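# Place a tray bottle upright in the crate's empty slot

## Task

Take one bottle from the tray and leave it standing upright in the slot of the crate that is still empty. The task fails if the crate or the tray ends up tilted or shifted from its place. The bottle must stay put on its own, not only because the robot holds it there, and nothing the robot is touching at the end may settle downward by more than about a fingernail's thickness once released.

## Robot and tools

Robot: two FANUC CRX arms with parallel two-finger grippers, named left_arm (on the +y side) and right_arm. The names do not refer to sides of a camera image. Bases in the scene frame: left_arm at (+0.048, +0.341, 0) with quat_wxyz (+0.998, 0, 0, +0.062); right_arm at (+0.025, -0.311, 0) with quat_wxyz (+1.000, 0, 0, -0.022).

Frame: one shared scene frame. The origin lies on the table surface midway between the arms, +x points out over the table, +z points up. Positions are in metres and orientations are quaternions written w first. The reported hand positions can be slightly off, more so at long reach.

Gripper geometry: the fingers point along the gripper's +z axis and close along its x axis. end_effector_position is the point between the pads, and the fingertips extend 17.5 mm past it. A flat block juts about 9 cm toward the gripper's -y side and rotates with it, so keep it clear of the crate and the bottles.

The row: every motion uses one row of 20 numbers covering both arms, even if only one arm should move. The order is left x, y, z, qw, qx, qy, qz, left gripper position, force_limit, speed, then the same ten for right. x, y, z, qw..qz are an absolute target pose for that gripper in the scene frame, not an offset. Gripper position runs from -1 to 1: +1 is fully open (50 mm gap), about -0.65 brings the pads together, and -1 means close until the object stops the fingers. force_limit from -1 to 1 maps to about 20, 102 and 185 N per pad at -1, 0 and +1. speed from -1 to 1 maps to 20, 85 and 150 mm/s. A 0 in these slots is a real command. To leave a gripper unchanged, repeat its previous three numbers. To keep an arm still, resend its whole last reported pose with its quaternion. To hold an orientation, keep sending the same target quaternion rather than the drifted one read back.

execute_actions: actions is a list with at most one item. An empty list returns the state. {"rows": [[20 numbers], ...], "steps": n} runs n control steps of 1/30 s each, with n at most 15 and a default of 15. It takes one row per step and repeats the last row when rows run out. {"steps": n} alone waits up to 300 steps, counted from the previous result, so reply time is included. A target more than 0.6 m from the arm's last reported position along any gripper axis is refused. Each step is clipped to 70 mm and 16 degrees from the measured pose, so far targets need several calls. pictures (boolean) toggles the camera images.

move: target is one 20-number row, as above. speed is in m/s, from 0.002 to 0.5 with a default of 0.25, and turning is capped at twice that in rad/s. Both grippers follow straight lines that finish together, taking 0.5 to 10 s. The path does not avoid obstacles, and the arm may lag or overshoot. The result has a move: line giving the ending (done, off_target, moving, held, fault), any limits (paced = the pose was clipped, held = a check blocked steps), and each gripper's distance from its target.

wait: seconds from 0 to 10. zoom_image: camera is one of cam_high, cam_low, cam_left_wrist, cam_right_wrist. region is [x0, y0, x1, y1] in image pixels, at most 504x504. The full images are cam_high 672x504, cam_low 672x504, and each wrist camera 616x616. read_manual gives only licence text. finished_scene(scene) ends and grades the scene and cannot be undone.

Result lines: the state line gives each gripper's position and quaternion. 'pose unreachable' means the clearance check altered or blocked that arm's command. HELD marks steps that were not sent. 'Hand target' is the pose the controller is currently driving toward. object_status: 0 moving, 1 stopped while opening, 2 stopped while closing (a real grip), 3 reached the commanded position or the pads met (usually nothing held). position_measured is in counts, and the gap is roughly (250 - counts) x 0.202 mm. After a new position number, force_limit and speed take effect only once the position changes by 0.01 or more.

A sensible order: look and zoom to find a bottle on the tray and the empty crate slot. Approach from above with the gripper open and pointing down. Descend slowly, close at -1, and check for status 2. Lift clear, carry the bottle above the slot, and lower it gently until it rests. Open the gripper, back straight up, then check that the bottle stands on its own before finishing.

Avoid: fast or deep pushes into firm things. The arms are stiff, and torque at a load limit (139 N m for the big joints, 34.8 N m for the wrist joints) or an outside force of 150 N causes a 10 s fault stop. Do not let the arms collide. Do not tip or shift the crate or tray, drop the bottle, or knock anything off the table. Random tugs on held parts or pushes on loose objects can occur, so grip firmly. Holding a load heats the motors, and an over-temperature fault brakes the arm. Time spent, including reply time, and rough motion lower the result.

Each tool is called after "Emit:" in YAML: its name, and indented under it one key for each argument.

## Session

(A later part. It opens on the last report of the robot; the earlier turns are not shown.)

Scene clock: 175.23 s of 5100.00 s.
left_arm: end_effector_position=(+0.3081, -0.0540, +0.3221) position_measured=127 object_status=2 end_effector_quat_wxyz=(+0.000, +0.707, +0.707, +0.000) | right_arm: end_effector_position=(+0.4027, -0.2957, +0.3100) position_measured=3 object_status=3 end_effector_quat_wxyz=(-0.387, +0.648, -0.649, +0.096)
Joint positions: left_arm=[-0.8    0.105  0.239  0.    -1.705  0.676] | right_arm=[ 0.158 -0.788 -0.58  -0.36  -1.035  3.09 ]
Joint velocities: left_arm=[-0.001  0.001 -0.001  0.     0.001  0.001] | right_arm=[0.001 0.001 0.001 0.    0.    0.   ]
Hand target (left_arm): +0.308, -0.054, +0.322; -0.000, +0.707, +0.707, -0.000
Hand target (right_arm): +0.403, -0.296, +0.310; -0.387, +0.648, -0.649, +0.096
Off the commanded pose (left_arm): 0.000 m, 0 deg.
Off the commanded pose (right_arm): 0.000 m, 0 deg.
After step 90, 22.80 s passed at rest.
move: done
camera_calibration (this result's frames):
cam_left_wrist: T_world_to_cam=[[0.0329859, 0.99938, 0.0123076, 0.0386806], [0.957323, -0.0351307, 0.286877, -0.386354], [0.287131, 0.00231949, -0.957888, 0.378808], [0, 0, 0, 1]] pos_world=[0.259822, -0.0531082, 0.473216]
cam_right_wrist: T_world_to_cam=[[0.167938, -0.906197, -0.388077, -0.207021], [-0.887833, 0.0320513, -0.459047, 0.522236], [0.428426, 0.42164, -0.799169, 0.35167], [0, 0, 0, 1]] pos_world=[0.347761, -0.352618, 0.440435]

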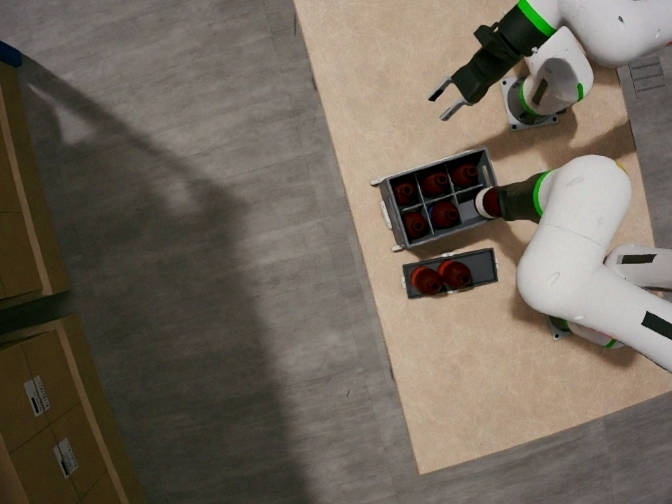

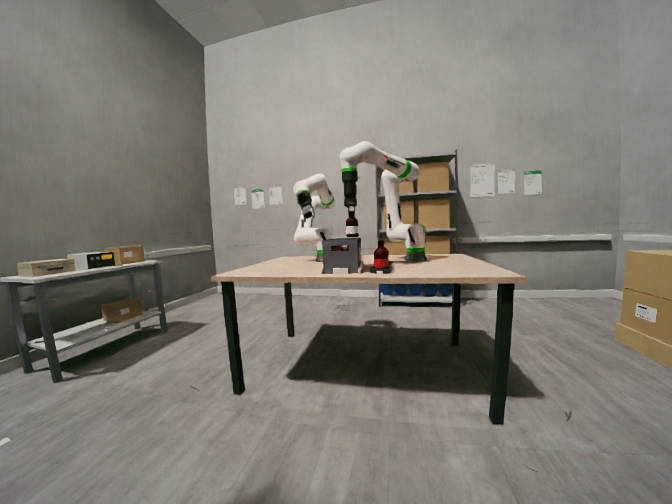

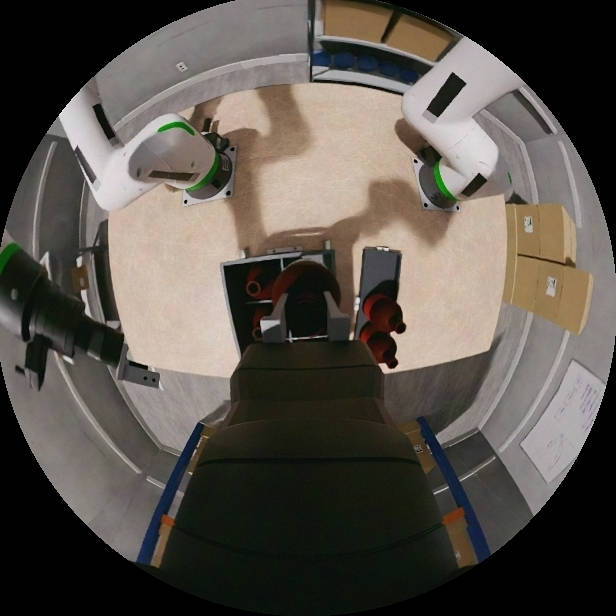

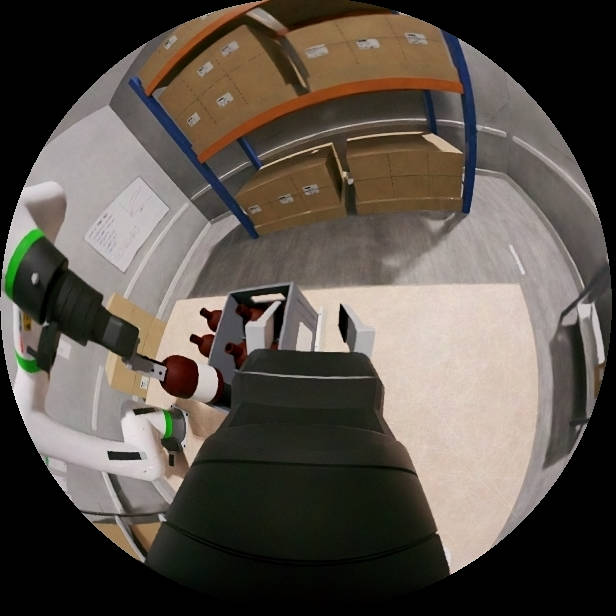

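Emit:
move:
  target: [0.308,-0.054,0.255,0,0.7071,0.7071,0,-1,-0.2,-0.4, 0.4027,-0.2957,0.31,-0.387,0.648,-0.649,0.096,1,0,0]
  speed: 0.08

Emit:
zoom_image:
  camera: "cam_left_wrist"
  region: [210, 210, 390, 360]

Emit:
zoom_image:
  camera: "cam_high"
  region: [420, 140, 540, 250]

Scene clock: 188.17 s of 5100.00 s.
left_arm: end_effector_position=(+0.3081, -0.0541, +0.2551) position_measured=127 object_status=2 end_effector_quat_wxyz=(+0.000, +0.707, +0.707, +0.000) | right_arm: end_effector_position=(+0.4027, -0.2957, +0.3100) position_measured=3 object_status=3 end_effector_quat_wxyz=(-0.387, +0.648, -0.649, +0.096)
Joint positions: left_arm=[-0.8    0.096  0.073 -0.    -1.547  0.676] | right_arm=[ 0.158 -0.788 -0.58  -0.36  -1.035  3.09 ]
Joint velocities: left_arm=[-0.     0.001 -0.002  0.     0.002 -0.   ] | right_arm=[-0.001  0.     0.001 -0.001  0.     0.   ]
Hand target (left_arm): +0.308, -0.054, +0.255; +0.000, +0.707, +0.707, -0.000
Hand target (right_arm): +0.403, -0.296, +0.310; -0.387, +0.648, -0.649, +0.096
Off the commanded pose (left_arm): 0.000 m, 0 deg.
Off the commanded pose (right_arm): 0.000 m, 0 deg.
After step 90, 8.77 s passed at rest.
move: done
camera_calibration (this result's frames):
cam_left_wrist: T_world_to_cam=[[0.0329149, 0.999383, 0.0122232, 0.0396697], [0.957288, -0.0350387, 0.287006, -0.36719], [0.287257, 0.00225435, -0.957851, 0.314616], [0, 0, 0, 1]] pos_world=[0.259825, -0.0532203, 0.406256]
cam_right_wrist: T_world_to_cam=[[0.167939, -0.906197, -0.388077, -0.20702], [-0.887832, 0.0320517, -0.459049, 0.522238], [0.428427, 0.42164, -0.799168, 0.35167], [0, 0, 0, 1]] pos_world=[0.347761, -0.352618, 0.440436]

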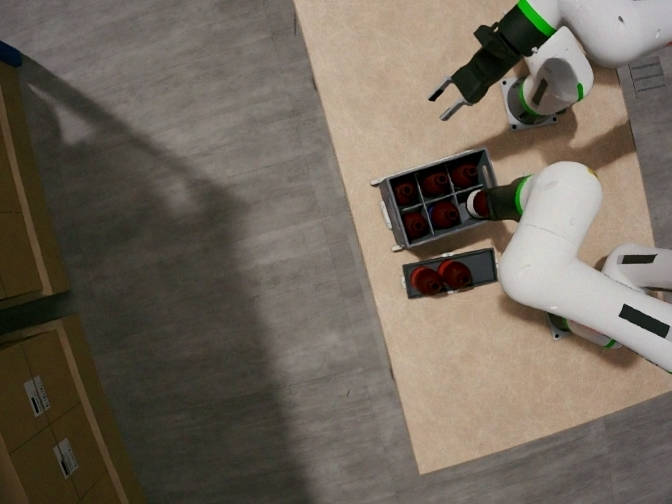

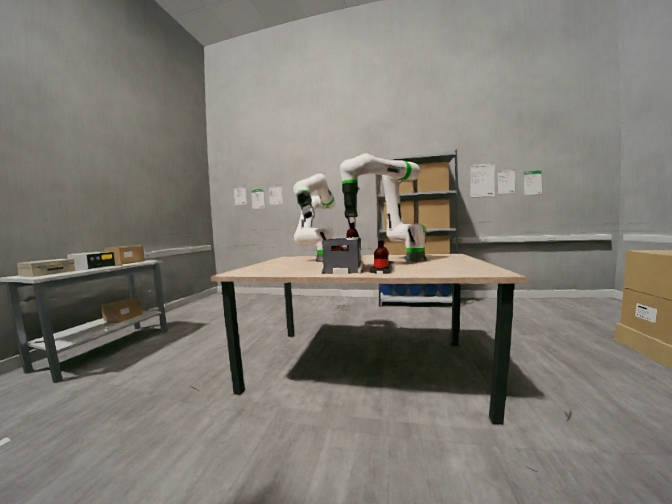

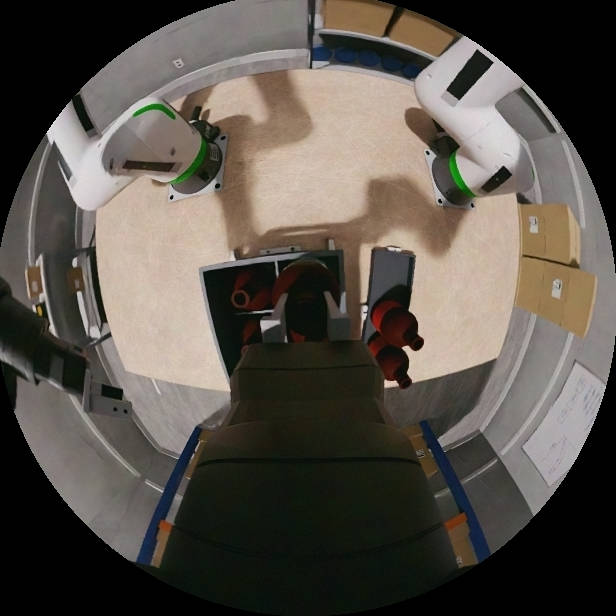

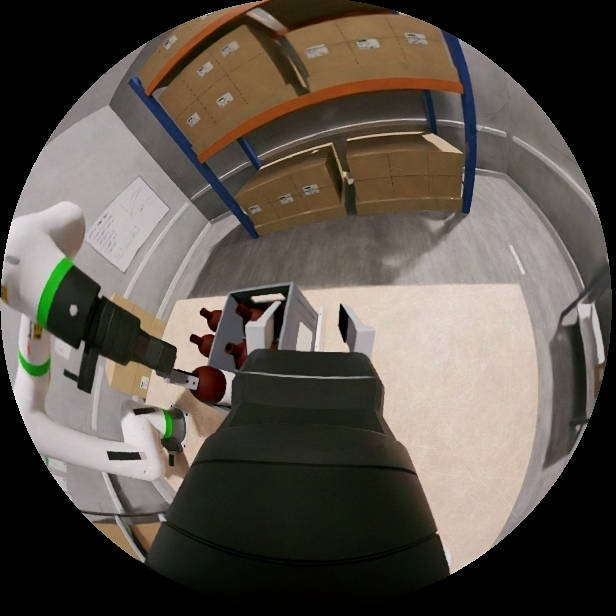

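Region (210, 210, 390, 360) of cam_left_wrist's 616x616 image, scaled by 2.800, with more detail than that image has.

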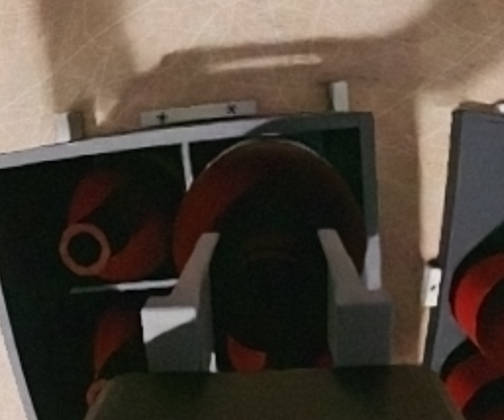

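Region (420, 140, 540, 250) of cam_high's 672x504 image, scaled by 4.200, with more detail than that image has; it fills the top 462 rows of this view, and the rest is white.

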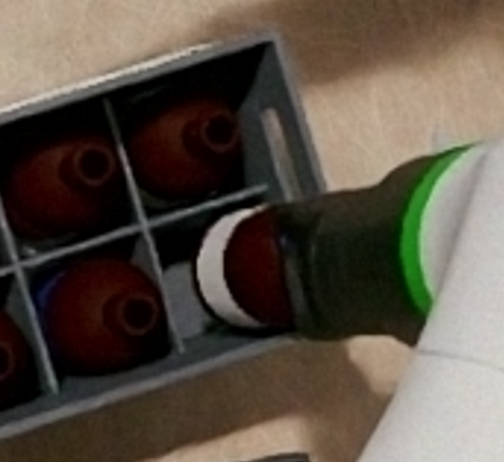

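Emit:
move:
  target: [0.3115,-0.054,0.16,0,0.7071,0.7071,0,-1,-0.2,-0.4, 0.4027,-0.2957,0.31,-0.387,0.648,-0.649,0.096,1,0,0]
  speed: 0.08

Emit:
zoom_image:
  camera: "cam_left_wrist"
  region: [170, 210, 390, 360]

Emit:
zoom_image:
  camera: "cam_low"
  region: [310, 190, 390, 280]

Scene clock: 197.63 s of 5100.00 s.
left_arm: end_effector_position=(+0.3117, -0.0541, +0.1601) position_measured=127 object_status=2 end_effector_quat_wxyz=(+0.000, +0.707, +0.707, +0.000) | right_arm: end_effector_position=(+0.4027, -0.2957, +0.3100) position_measured=3 object_status=3 end_effector_quat_wxyz=(-0.387, +0.648, -0.649, +0.096)
Joint positions: left_arm=[-0.795  0.133 -0.11  -0.    -1.328  0.672] | right_arm=[ 0.158 -0.788 -0.58  -0.36  -1.035  3.09 ]
Joint velocities: left_arm=[ 0.     0.    -0.001  0.     0.001 -0.001] | right_arm=[-0.001 -0.    -0.    -0.001 -0.    -0.   ]
Hand target (left_arm): +0.312, -0.054, +0.160; +0.000, +0.707, +0.707, +0.000
Hand target (right_arm): +0.403, -0.296, +0.310; -0.387, +0.648, -0.649, +0.096
Off the commanded pose (left_arm): 0.000 m, 0 deg.
Off the commanded pose (right_arm): 0.000 m, 0 deg.
After step 90, 4.97 s passed at rest.
move: done
camera_calibration (this result's frames):
cam_left_wrist: T_world_to_cam=[[0.0328865, 0.999382, 0.0123978, 0.040685], [0.957296, -0.0350616, 0.286974, -0.343357], [0.287232, 0.00243077, -0.957858, 0.222561], [0, 0, 0, 1]] pos_world=[0.26343, -0.0532395, 0.311212]
cam_right_wrist: T_world_to_cam=[[0.167939, -0.906197, -0.388077, -0.20702], [-0.887833, 0.0320517, -0.459049, 0.522237], [0.428427, 0.42164, -0.799168, 0.35167], [0, 0, 0, 1]] pos_world=[0.347761, -0.352618, 0.440436]

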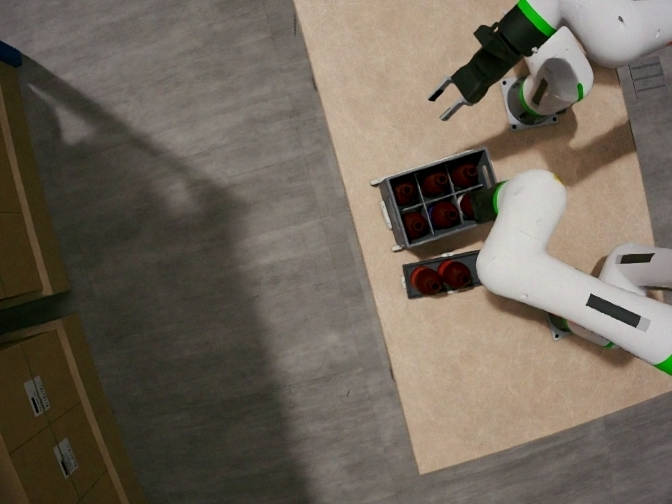

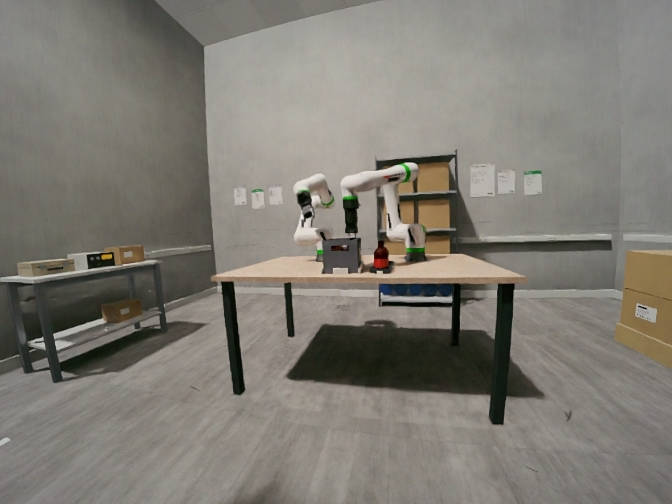

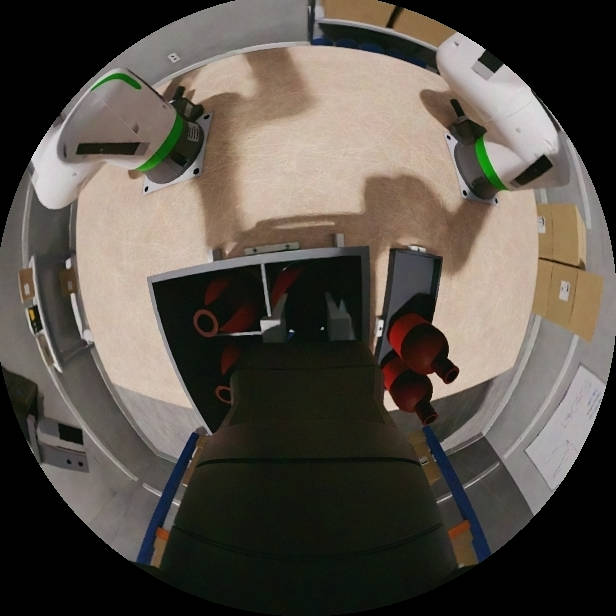

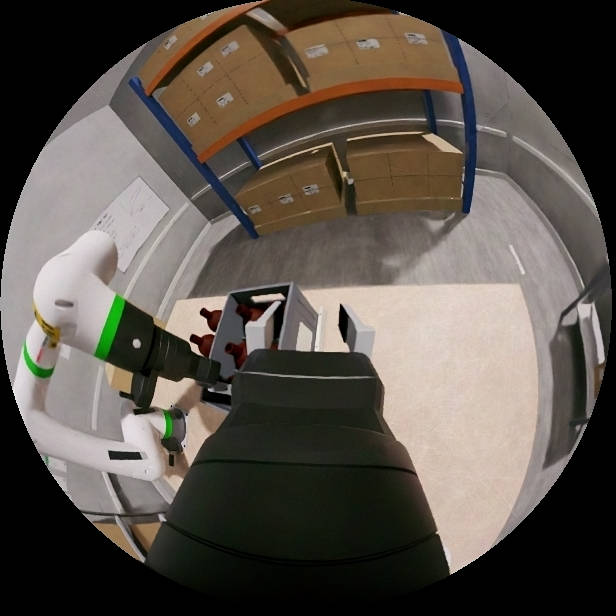

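Region (170, 210, 390, 360) of cam_left_wrist's 616x616 image, scaled by 2.291, with more detail than that image has; it fills the top 344 rows of this view, and the rest is white.

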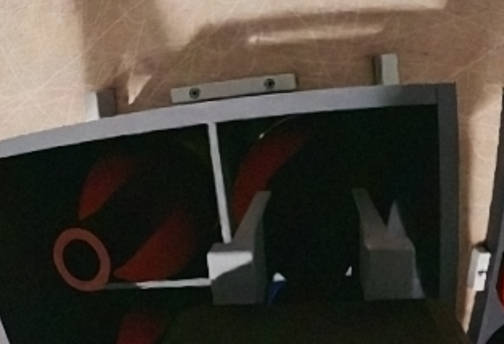

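Region (310, 190, 390, 280) of cam_low's 672x504 image, scaled by 5.600, with more detail than that image has.

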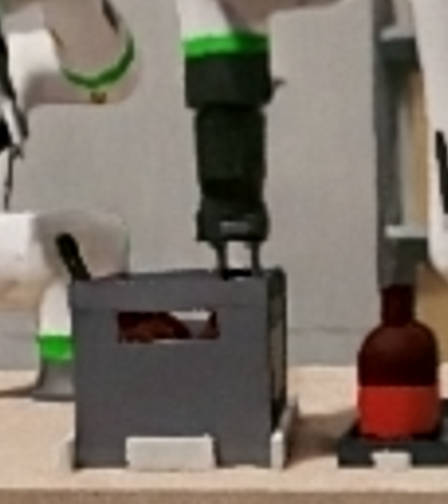

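Emit:
move:
  target: [0.3115,-0.054,0.155,0,0.7071,0.7071,0,-1,-0.2,-0.4, 0.4027,-0.2957,0.31,-0.387,0.648,-0.649,0.096,1,0,0]
  speed: 0.01

Emit:
zoom_image:
  camera: "cam_right_wrist"
  region: [170, 300, 290, 420]

Scene clock: 218.53 s of 5100.00 s.
left_arm: end_effector_position=(+0.3115, -0.0540, +0.1550) position_measured=127 object_status=2 end_effector_quat_wxyz=(+0.000, +0.707, +0.707, +0.000) | right_arm: end_effector_position=(+0.4027, -0.2957, +0.3100) position_measured=3 object_status=3 end_effector_quat_wxyz=(-0.387, +0.648, -0.649, +0.096)
Joint positions: left_arm=[-0.795  0.135 -0.119 -0.    -1.316  0.671] | right_arm=[ 0.158 -0.788 -0.58  -0.36  -1.035  3.09 ]
Joint velocities: left_arm=[-0.001  0.001 -0.     0.001  0.001 -0.   ] | right_arm=[-0.    -0.001 -0.001 -0.001 -0.    -0.   ]
Hand target (left_arm): +0.312, -0.054, +0.155; -0.000, +0.707, +0.707, +0.000
Hand target (right_arm): +0.403, -0.296, +0.310; -0.387, +0.648, -0.649, +0.096
Off the commanded pose (left_arm): 0.000 m, 0 deg.
Off the commanded pose (right_arm): 0.000 m, 0 deg.
After step 90, 17.17 s passed at rest.
move: done
camera_calibration (this result's frames):
cam_left_wrist: T_world_to_cam=[[0.033005, 0.999379, 0.0123162, 0.0406438], [0.957322, -0.0351515, 0.286878, -0.341747], [0.287133, 0.00232215, -0.957888, 0.217811], [0, 0, 0, 1]] pos_world=[0.26328, -0.0531372, 0.306177]
cam_right_wrist: T_world_to_cam=[[0.167939, -0.906197, -0.388077, -0.207021], [-0.887832, 0.0320517, -0.459049, 0.522238], [0.428428, 0.42164, -0.799168, 0.35167], [0, 0, 0, 1]] pos_world=[0.347761, -0.352618, 0.440436]

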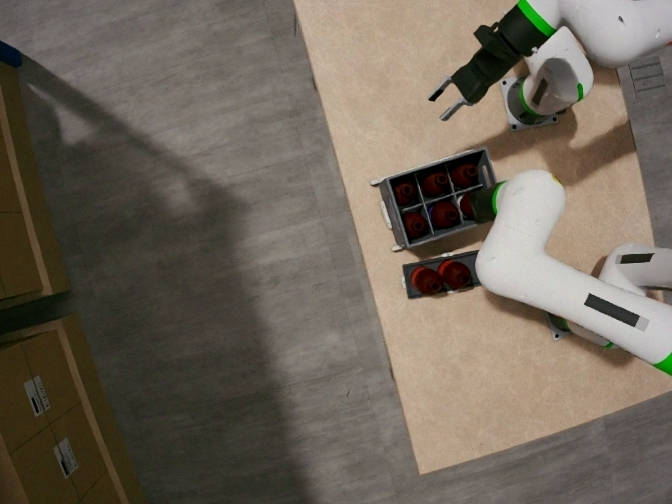

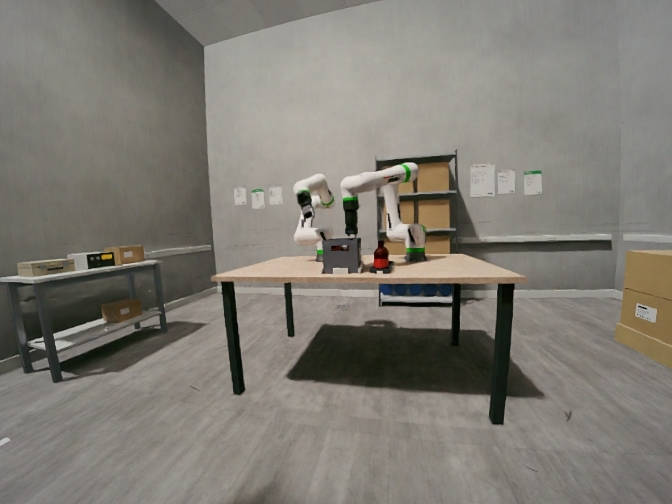

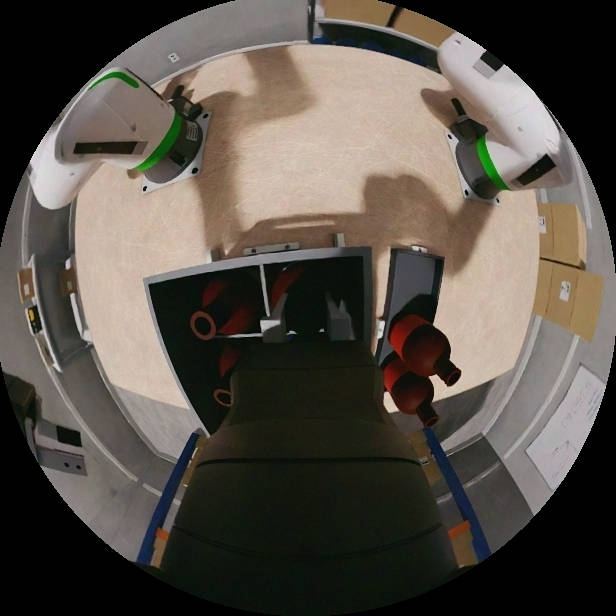

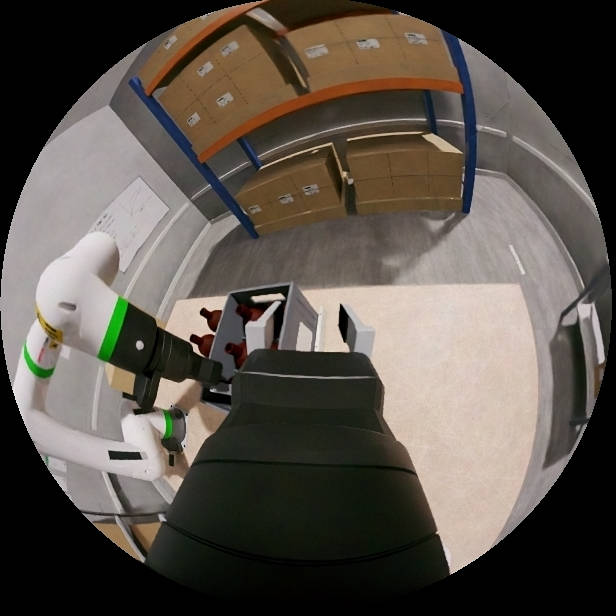

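Region (170, 300, 290, 420) of cam_right_wrist's 616x616 image, scaled by 4.200, with more detail than that image has.

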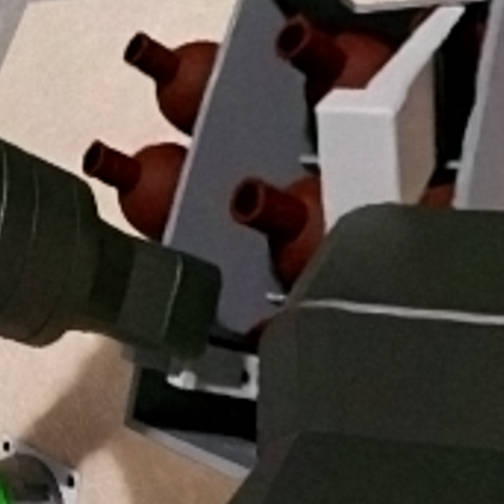

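Emit:
execute_actions:
  actions:
    - {"rows": [[0.3115,-0.054,0.1545,0,0.7071,0.7071,0,-1,-0.2,-0.4,0.4027,-0.2957,0.31,-0.387,0.648,-0.649,0.096,1,0,0],[0.3115,-0.054,0.154,0,0.7071,0.7071,0,-1,-0.2,-0.4,0.4027,-0.2957,0.31,-0.387,0.648,-0.649,0.096,1,0,0],[0.3115,-0.054,0.1535,0,0.7071,0.7071,0,-1,-0.2,-0.4,0.4027,-0.2957,0.31,-0.387,0.648,-0.649,0.096,1,0,0],[0.3115,-0.054,0.153,0,0.7071,0.7071,0,-1,-0.2,-0.4,0.4027,-0.2957,0.31,-0.387,0.648,-0.649,0.096,1,0,0],[0.3115,-0.054,0.1525,0,0.7071,0.7071,0,-1,-0.2,-0.4,0.4027,-0.2957,0.31,-0.387,0.648,-0.649,0.096,1,0,0],[0.3115,-0.054,0.152,0,0.7071,0.7071,0,-1,-0.2,-0.4,0.4027,-0.2957,0.31,-0.387,0.648,-0.649,0.096,1,0,0]], "steps": 12}
  pictures: false

Scene clock: 227.40 s of 5100.00 s.
left_arm: end_effector_position=(+0.3115, -0.0540, +0.1520) position_measured=127 object_status=2 end_effector_quat_wxyz=(+0.000, +0.707, +0.707, -0.000) | right_arm: end_effector_position=(+0.4027, -0.2957, +0.3100) position_measured=3 object_status=3 end_effector_quat_wxyz=(-0.387, +0.648, -0.649, +0.096)
Joint positions: left_arm=[-0.795  0.137 -0.124  0.    -1.309  0.671] | right_arm=[ 0.158 -0.788 -0.58  -0.36  -1.035  3.09 ]
Joint velocities: left_arm=[ 0.001  0.002 -0.001 -0.     0.001  0.001] | right_arm=[-0.001 -0.    -0.001  0.     0.    -0.001]
Hand target (left_arm): +0.312, -0.054, +0.152; -0.000, +0.707, +0.707, +0.000
Hand target (right_arm): +0.403, -0.296, +0.310; -0.387, +0.648, -0.649, +0.096
Off the commanded pose (left_arm): 0.000 m, 0 deg.
Off the commanded pose (right_arm): 0.000 m, 0 deg.
Steps of this call (steps 1 to 90: nothing new was sent; then 5.47 s passed at rest; steps 91 to 102: all 12 steps of this action). Readings (end_effector_position | what the end effector reports):
91: left_arm (+0.3115, -0.0540, +0.1549) | right_arm (+0.4027, -0.2957, +0.3100) | left_arm position_measured=127 object_status=2 | right_arm position_measured=3 object_status=3
92: left_arm (+0.3115, -0.0540, +0.1547) | right_arm (+0.4027, -0.2957, +0.3100) | left_arm position_measured=127 object_status=2 | right_arm position_measured=3 object_status=3
94: left_arm (+0.3115, -0.0540, +0.1539) | right_arm (+0.4027, -0.2957, +0.3100) | left_arm position_measured=127 object_status=2 | right_arm position_measured=3 object_status=3
98: left_arm (+0.3115, -0.0540, +0.1523) | right_arm (+0.4027, -0.2957, +0.3100) | left_arm position_measured=127 object_status=2 | right_arm position_measured=3 object_status=3
102: the state above

Emit:
execute_actions:
  actions:
    - {"rows": [[0.3115,-0.054,0.1515,0,0.7071,0.7071,0,-1,-0.2,-0.4,0.4027,-0.2957,0.31,-0.387,0.648,-0.649,0.096,1,0,0],[0.3115,-0.054,0.151,0,0.7071,0.7071,0,-1,-0.2,-0.4,0.4027,-0.2957,0.31,-0.387,0.648,-0.649,0.096,1,0,0],[0.3115,-0.054,0.1505,0,0.7071,0.7071,0,-1,-0.2,-0.4,0.4027,-0.2957,0.31,-0.387,0.648,-0.649,0.096,1,0,0],[0.3115,-0.054,0.150,0,0.7071,0.7071,0,-1,-0.2,-0.4,0.4027,-0.2957,0.31,-0.387,0.648,-0.649,0.096,1,0,0],[0.3115,-0.054,0.1495,0,0.7071,0.7071,0,-1,-0.2,-0.4,0.4027,-0.2957,0.31,-0.387,0.648,-0.649,0.096,1,0,0]], "steps": 12}
  pictures: false

Scene clock: 233.77 s of 5100.00 s.
left_arm: end_effector_position=(+0.3115, -0.0540, +0.1495) position_measured=127 object_status=2 end_effector_quat_wxyz=(+0.000, +0.707, +0.707, +0.000) | right_arm: end_effector_position=(+0.4027, -0.2957, +0.3100) position_measured=3 object_status=3 end_effector_quat_wxyz=(-0.387, +0.648, -0.649, +0.096)
Joint positions: left_arm=[-0.795  0.139 -0.129 -0.    -1.304  0.671] | right_arm=[ 0.158 -0.788 -0.58  -0.36  -1.035  3.09 ]
Joint velocities: left_arm=[-0.    -0.001 -0.001  0.     0.001 -0.001] | right_arm=[-0.001 -0.    -0.001 -0.003  0.001 -0.   ]
Hand target (left_arm): +0.312, -0.054, +0.150; -0.000, +0.707, +0.707, +0.000
Hand target (right_arm): +0.403, -0.296, +0.310; -0.387, +0.648, -0.649, +0.096
Off the commanded pose (left_arm): 0.000 m, 0 deg.
Off the commanded pose (right_arm): 0.000 m, 0 deg.
Steps of this call (steps 1 to 90: nothing new was sent; then 2.97 s passed at rest; steps 91 to 102: all 12 steps of this action). Readings (end_effector_position | what the end effector reports):
91: left_arm (+0.3115, -0.0540, +0.1519) | right_arm (+0.4027, -0.2957, +0.3100) | left_arm position_measured=127 object_status=2 | right_arm position_measured=3 object_status=3
92: left_arm (+0.3115, -0.0540, +0.1517) | right_arm (+0.4027, -0.2957, +0.3100) | left_arm position_measured=127 object_status=2 | right_arm position_measured=3 object_status=3
94: left_arm (+0.3115, -0.0540, +0.1509) | right_arm (+0.4027, -0.2957, +0.3100) | left_arm position_measured=127 object_status=2 | right_arm position_measured=3 object_status=3
98: left_arm (+0.3115, -0.0540, +0.1497) | right_arm (+0.4027, -0.2957, +0.3100) | left_arm position_measured=127 object_status=2 | right_arm position_measured=3 object_status=3
102: the state above

Emit:
execute_actions:
  actions:
    - {"rows": [[0.3115,-0.054,0.149,0,0.7071,0.7071,0,-1,-0.2,-0.4,0.4027,-0.2957,0.31,-0.387,0.648,-0.649,0.096,1,0,0],[0.3115,-0.054,0.1485,0,0.7071,0.7071,0,-1,-0.2,-0.4,0.4027,-0.2957,0.31,-0.387,0.648,-0.649,0.096,1,0,0],[0.3115,-0.054,0.148,0,0.7071,0.7071,0,-1,-0.2,-0.4,0.4027,-0.2957,0.31,-0.387,0.648,-0.649,0.096,1,0,0],[0.3115,-0.054,0.1475,0,0.7071,0.7071,0,-1,-0.2,-0.4,0.4027,-0.2957,0.31,-0.387,0.648,-0.649,0.096,1,0,0]], "steps": 10}
  pictures: true

Emit:
zoom_image:
  camera: "cam_left_wrist"
  region: [240, 230, 380, 350]

Scene clock: 241.73 s of 5100.00 s.
left_arm: end_effector_position=(+0.3115, -0.0541, +0.1478) position_measured=127 object_status=2 end_effector_quat_wxyz=(+0.000, +0.707, +0.707, -0.000) | right_arm: end_effector_position=(+0.4027, -0.2957, +0.3100) position_measured=3 object_status=3 end_effector_quat_wxyz=(-0.387, +0.648, -0.649, +0.096)
Joint positions: left_arm=[-0.795  0.14  -0.132  0.    -1.299  0.671] | right_arm=[ 0.158 -0.788 -0.58  -0.36  -1.035  3.09 ]
Joint velocities: left_arm=[-0.     0.002 -0.002 -0.     0.002 -0.001] | right_arm=[ 0.001 -0.     0.001 -0.001  0.     0.   ]
Hand target (left_arm): +0.312, -0.054, +0.148; -0.000, +0.707, +0.707, +0.000
Hand target (right_arm): +0.403, -0.296, +0.310; -0.387, +0.648, -0.649, +0.096
Off the commanded pose (left_arm): 0.000 m, 0 deg.
Off the commanded pose (right_arm): 0.000 m, 0 deg.
Steps of this call (steps 1 to 90: nothing new was sent; then 4.63 s passed at rest; steps 91 to 100: all 10 steps of this action). Readings (end_effector_position | what the end effector reports):
91: left_arm (+0.3115, -0.0540, +0.1494) | right_arm (+0.4027, -0.2957, +0.3100) | left_arm position_measured=127 object_status=2 | right_arm position_measured=3 object_status=3
92: left_arm (+0.3115, -0.0540, +0.1492) | right_arm (+0.4027, -0.2957, +0.3100) | left_arm position_measured=127 object_status=2 | right_arm position_measured=3 object_status=3
94: left_arm (+0.3115, -0.0540, +0.1485) | right_arm (+0.4027, -0.2957, +0.3100) | left_arm position_measured=127 object_status=2 | right_arm position_measured=3 object_status=3
98: left_arm (+0.3116, -0.0541, +0.1479) | right_arm (+0.4027, -0.2957, +0.3100) | left_arm position_measured=127 object_status=2 | right_arm position_measured=3 object_status=3
100: the state above
camera_calibration (this result's frames):
cam_left_wrist: T_world_to_cam=[[0.0329333, 0.999388, 0.0118234, 0.0409302], [0.957247, -0.0349418, 0.287155, -0.33972], [0.287392, 0.00186098, -0.957811, 0.210776], [0, 0, 0, 1]] pos_world=[0.263273, -0.0531678, 0.298952]
cam_right_wrist: T_world_to_cam=[[0.167939, -0.906197, -0.388077, -0.20702], [-0.887835, 0.0320498, -0.459045, 0.522235], [0.428423, 0.42164, -0.79917, 0.351672], [0, 0, 0, 1]] pos_world=[0.347761, -0.352618, 0.440436]

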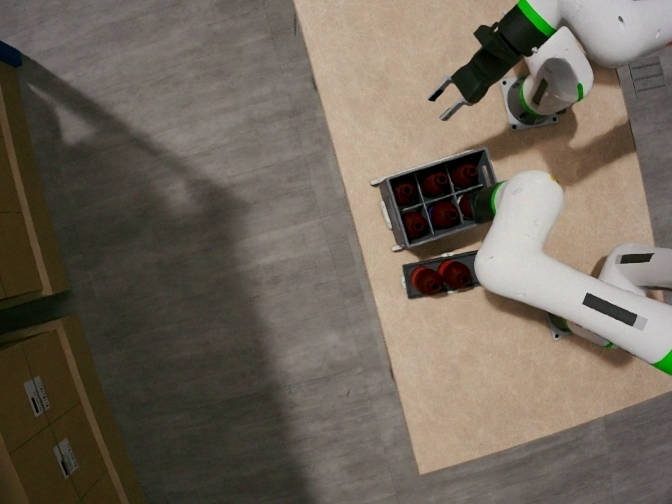

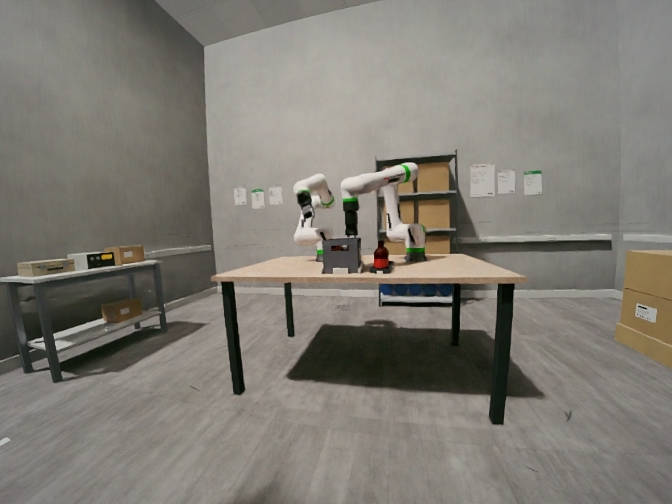

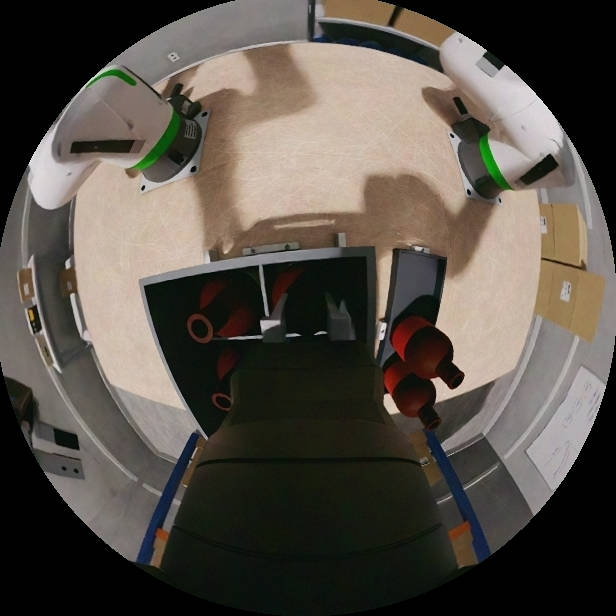

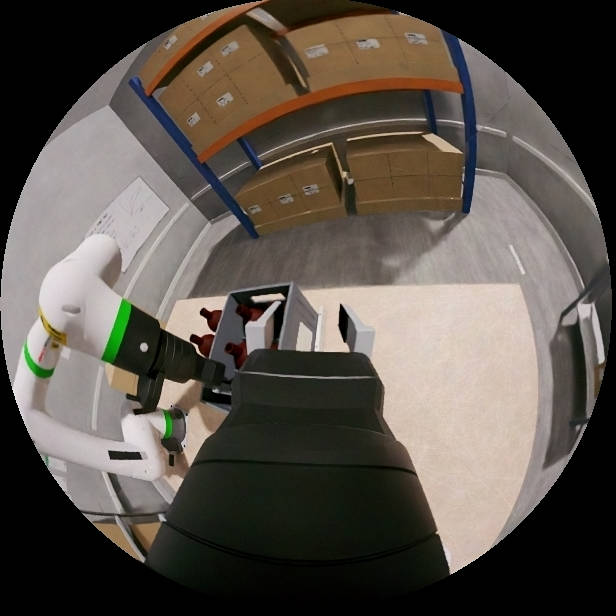

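Region (240, 230, 380, 350) of cam_left_wrist's 616x616 image, scaled by 3.600, with more detail than that image has; it fills the top 432 rows of this view, and the rest is white.

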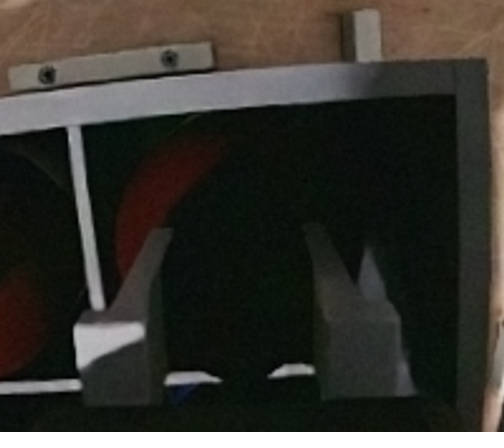

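Contact at about 0.148. Releasing.

Emit:
execute_actions:
  actions:
    - {"rows": [[0.3115,-0.054,0.1482,0,0.7071,0.7071,0,0.6,-0.2,0,0.4027,-0.2957,0.31,-0.387,0.648,-0.649,0.096,1,0,0]], "steps": 10}
  pictures: false

Emit:
move:
  target: [0.3115,-0.054,0.25,0,0.7071,0.7071,0,0.6,-0.2,0, 0.4027,-0.2957,0.31,-0.387,0.648,-0.649,0.096,1,0,0]
  speed: 0.15

Emit:
zoom_image:
  camera: "cam_left_wrist"
  region: [190, 210, 390, 360]

Scene clock: 246.27 s of 5100.00 s.
left_arm: end_effector_position=(+0.3114, -0.0540, +0.1481) position_measured=63 object_status=0 end_effector_quat_wxyz=(-0.000, +0.707, +0.707, -0.000) | right_arm: end_effector_position=(+0.4027, -0.2957, +0.3100) position_measured=3 object_status=3 end_effector_quat_wxyz=(-0.387, +0.648, -0.649, +0.096)
Joint positions: left_arm=[-0.795  0.14  -0.131 -0.    -1.3    0.671] | right_arm=[ 0.158 -0.788 -0.58  -0.36  -1.035  3.09 ]
Joint velocities: left_arm=[ 0.001 -0.002  0.    -0.    -0.001  0.   ] | right_arm=[ 0.     0.     0.001 -0.001  0.     0.   ]
Hand target (left_arm): +0.311, -0.054, +0.148; -0.000, +0.707, +0.707, -0.000
Hand target (right_arm): +0.403, -0.296, +0.310; -0.387, +0.648, -0.649, +0.096
Off the commanded pose (left_arm): 0.000 m, 0 deg.
Off the commanded pose (right_arm): 0.000 m, 0 deg.
Steps of this call (steps 1 to 90: nothing new was sent; then 1.20 s passed at rest; steps 91 to 100: all 10 steps of this action). Readings (end_effector_position | what the end effector reports):
91: left_arm (+0.3115, -0.0539, +0.1473) | right_arm (+0.4027, -0.2957, +0.3100) | left_arm position_measured=116 object_status=0 | right_arm position_measured=3 object_status=3
92: left_arm (+0.3115, -0.0537, +0.1469) | right_arm (+0.4027, -0.2957, +0.3100) | left_arm position_measured=102 object_status=0 | right_arm position_measured=3 object_status=3
94: left_arm (+0.3114, -0.0539, +0.1474) | right_arm (+0.4027, -0.2957, +0.3100) | left_arm position_measured=74 object_status=0 | right_arm position_measured=3 object_status=3
98: left_arm (+0.3114, -0.0540, +0.1480) | right_arm (+0.4027, -0.2957, +0.3100) | left_arm position_measured=63 object_status=0 | right_arm position_measured=3 object_status=3
100: the state above

Scene clock: 247.57 s of 5100.00 s.
left_arm: end_effector_position=(+0.3114, -0.0538, +0.2500) position_measured=63 object_status=3 end_effector_quat_wxyz=(+0.000, +0.707, +0.707, -0.000) | right_arm: end_effector_position=(+0.4027, -0.2957, +0.3100) position_measured=3 object_status=3 end_effector_quat_wxyz=(-0.387, +0.648, -0.649, +0.096)
Joint positions: left_arm=[-0.795  0.101  0.066  0.    -1.536  0.671] | right_arm=[ 0.158 -0.788 -0.58  -0.36  -1.035  3.09 ]
Joint velocities: left_arm=[ 0.     0.002  0.002 -0.    -0.002 -0.   ] | right_arm=[-0.002  0.     0.     0.    -0.    -0.   ]
Hand target (left_arm): +0.311, -0.054, +0.250; +0.000, +0.707, +0.707, -0.000
Hand target (right_arm): +0.403, -0.296, +0.310; -0.387, +0.648, -0.649, +0.096
Off the commanded pose (left_arm): 0.000 m, 0 deg.
Off the commanded pose (right_arm): 0.000 m, 0 deg.
move: done
camera_calibration (this result's frames):
cam_left_wrist: T_world_to_cam=[[0.0331594, 0.999375, 0.0122303, 0.0392626], [0.957303, -0.0352748, 0.286926, -0.368868], [0.287178, 0.00219382, -0.957875, 0.308795], [0, 0, 0, 1]] pos_world=[0.263138, -0.0529272, 0.401144]
cam_right_wrist: T_world_to_cam=[[0.167939, -0.906197, -0.388077, -0.207021], [-0.887835, 0.0320495, -0.459045, 0.522235], [0.428423, 0.42164, -0.799171, 0.351672], [0, 0, 0, 1]] pos_world=[0.347761, -0.352618, 0.440435]

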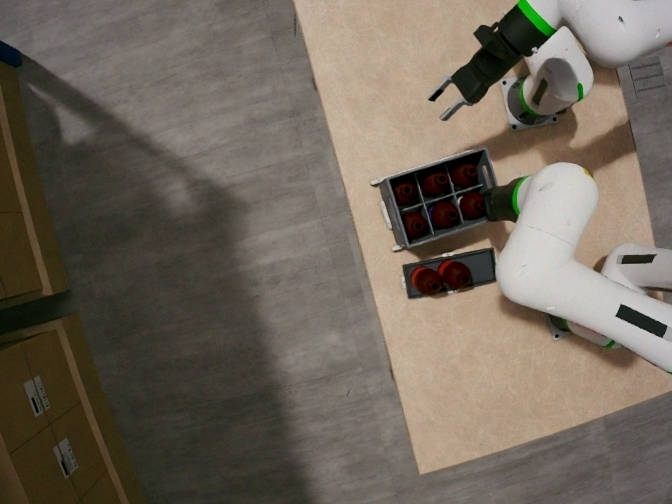

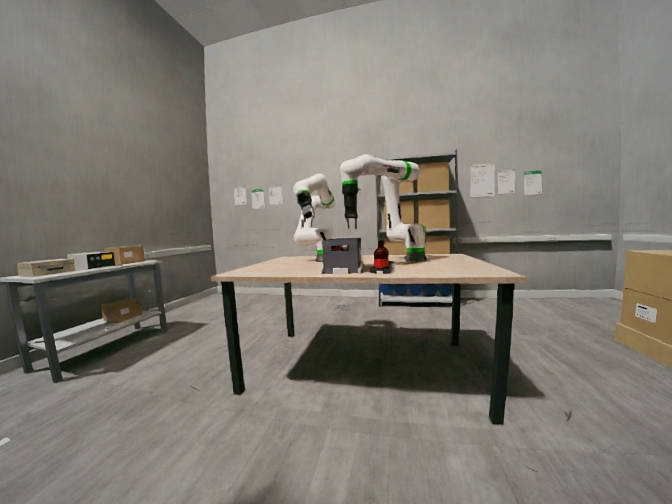

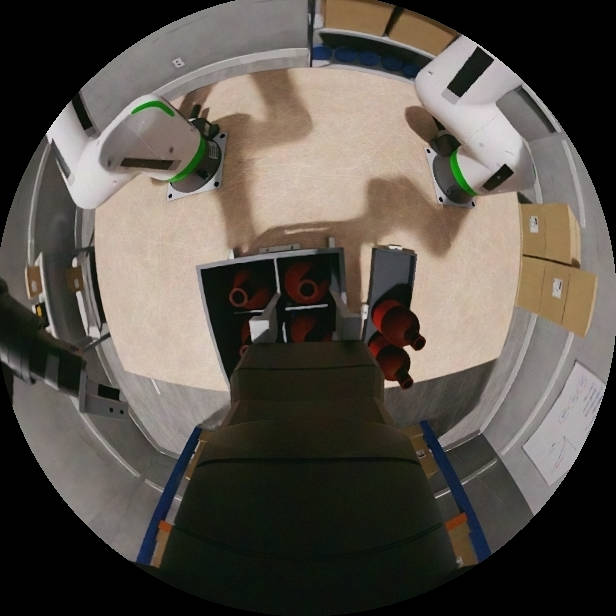

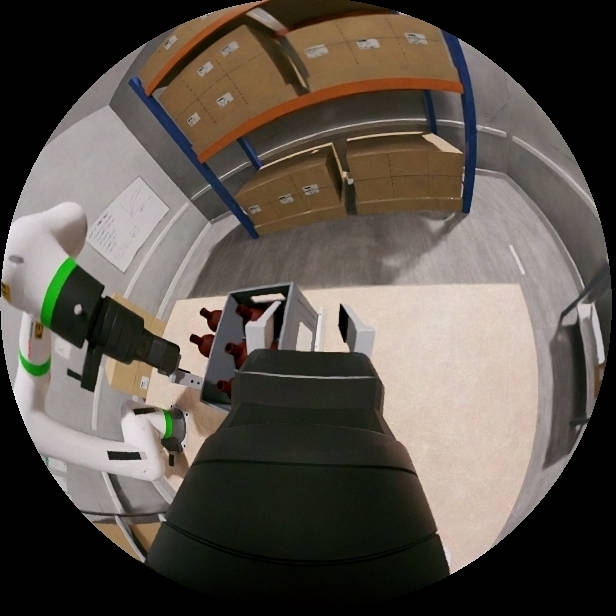

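Region (190, 210, 390, 360) of cam_left_wrist's 616x616 image, scaled by 2.520, with more detail than that image has; it fills the top 378 rows of this view, and the rest is white.

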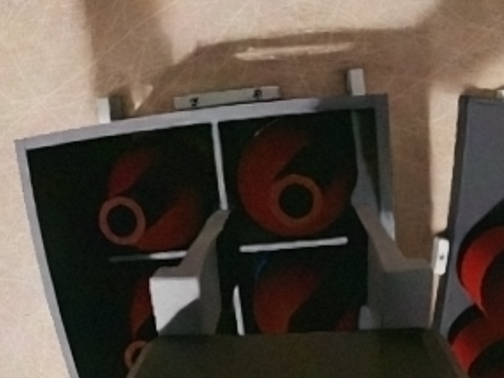

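The bottle is standing upright in the slot.

Emit:
finished_scene:
  scene: 1

The scene is finished: the task was done.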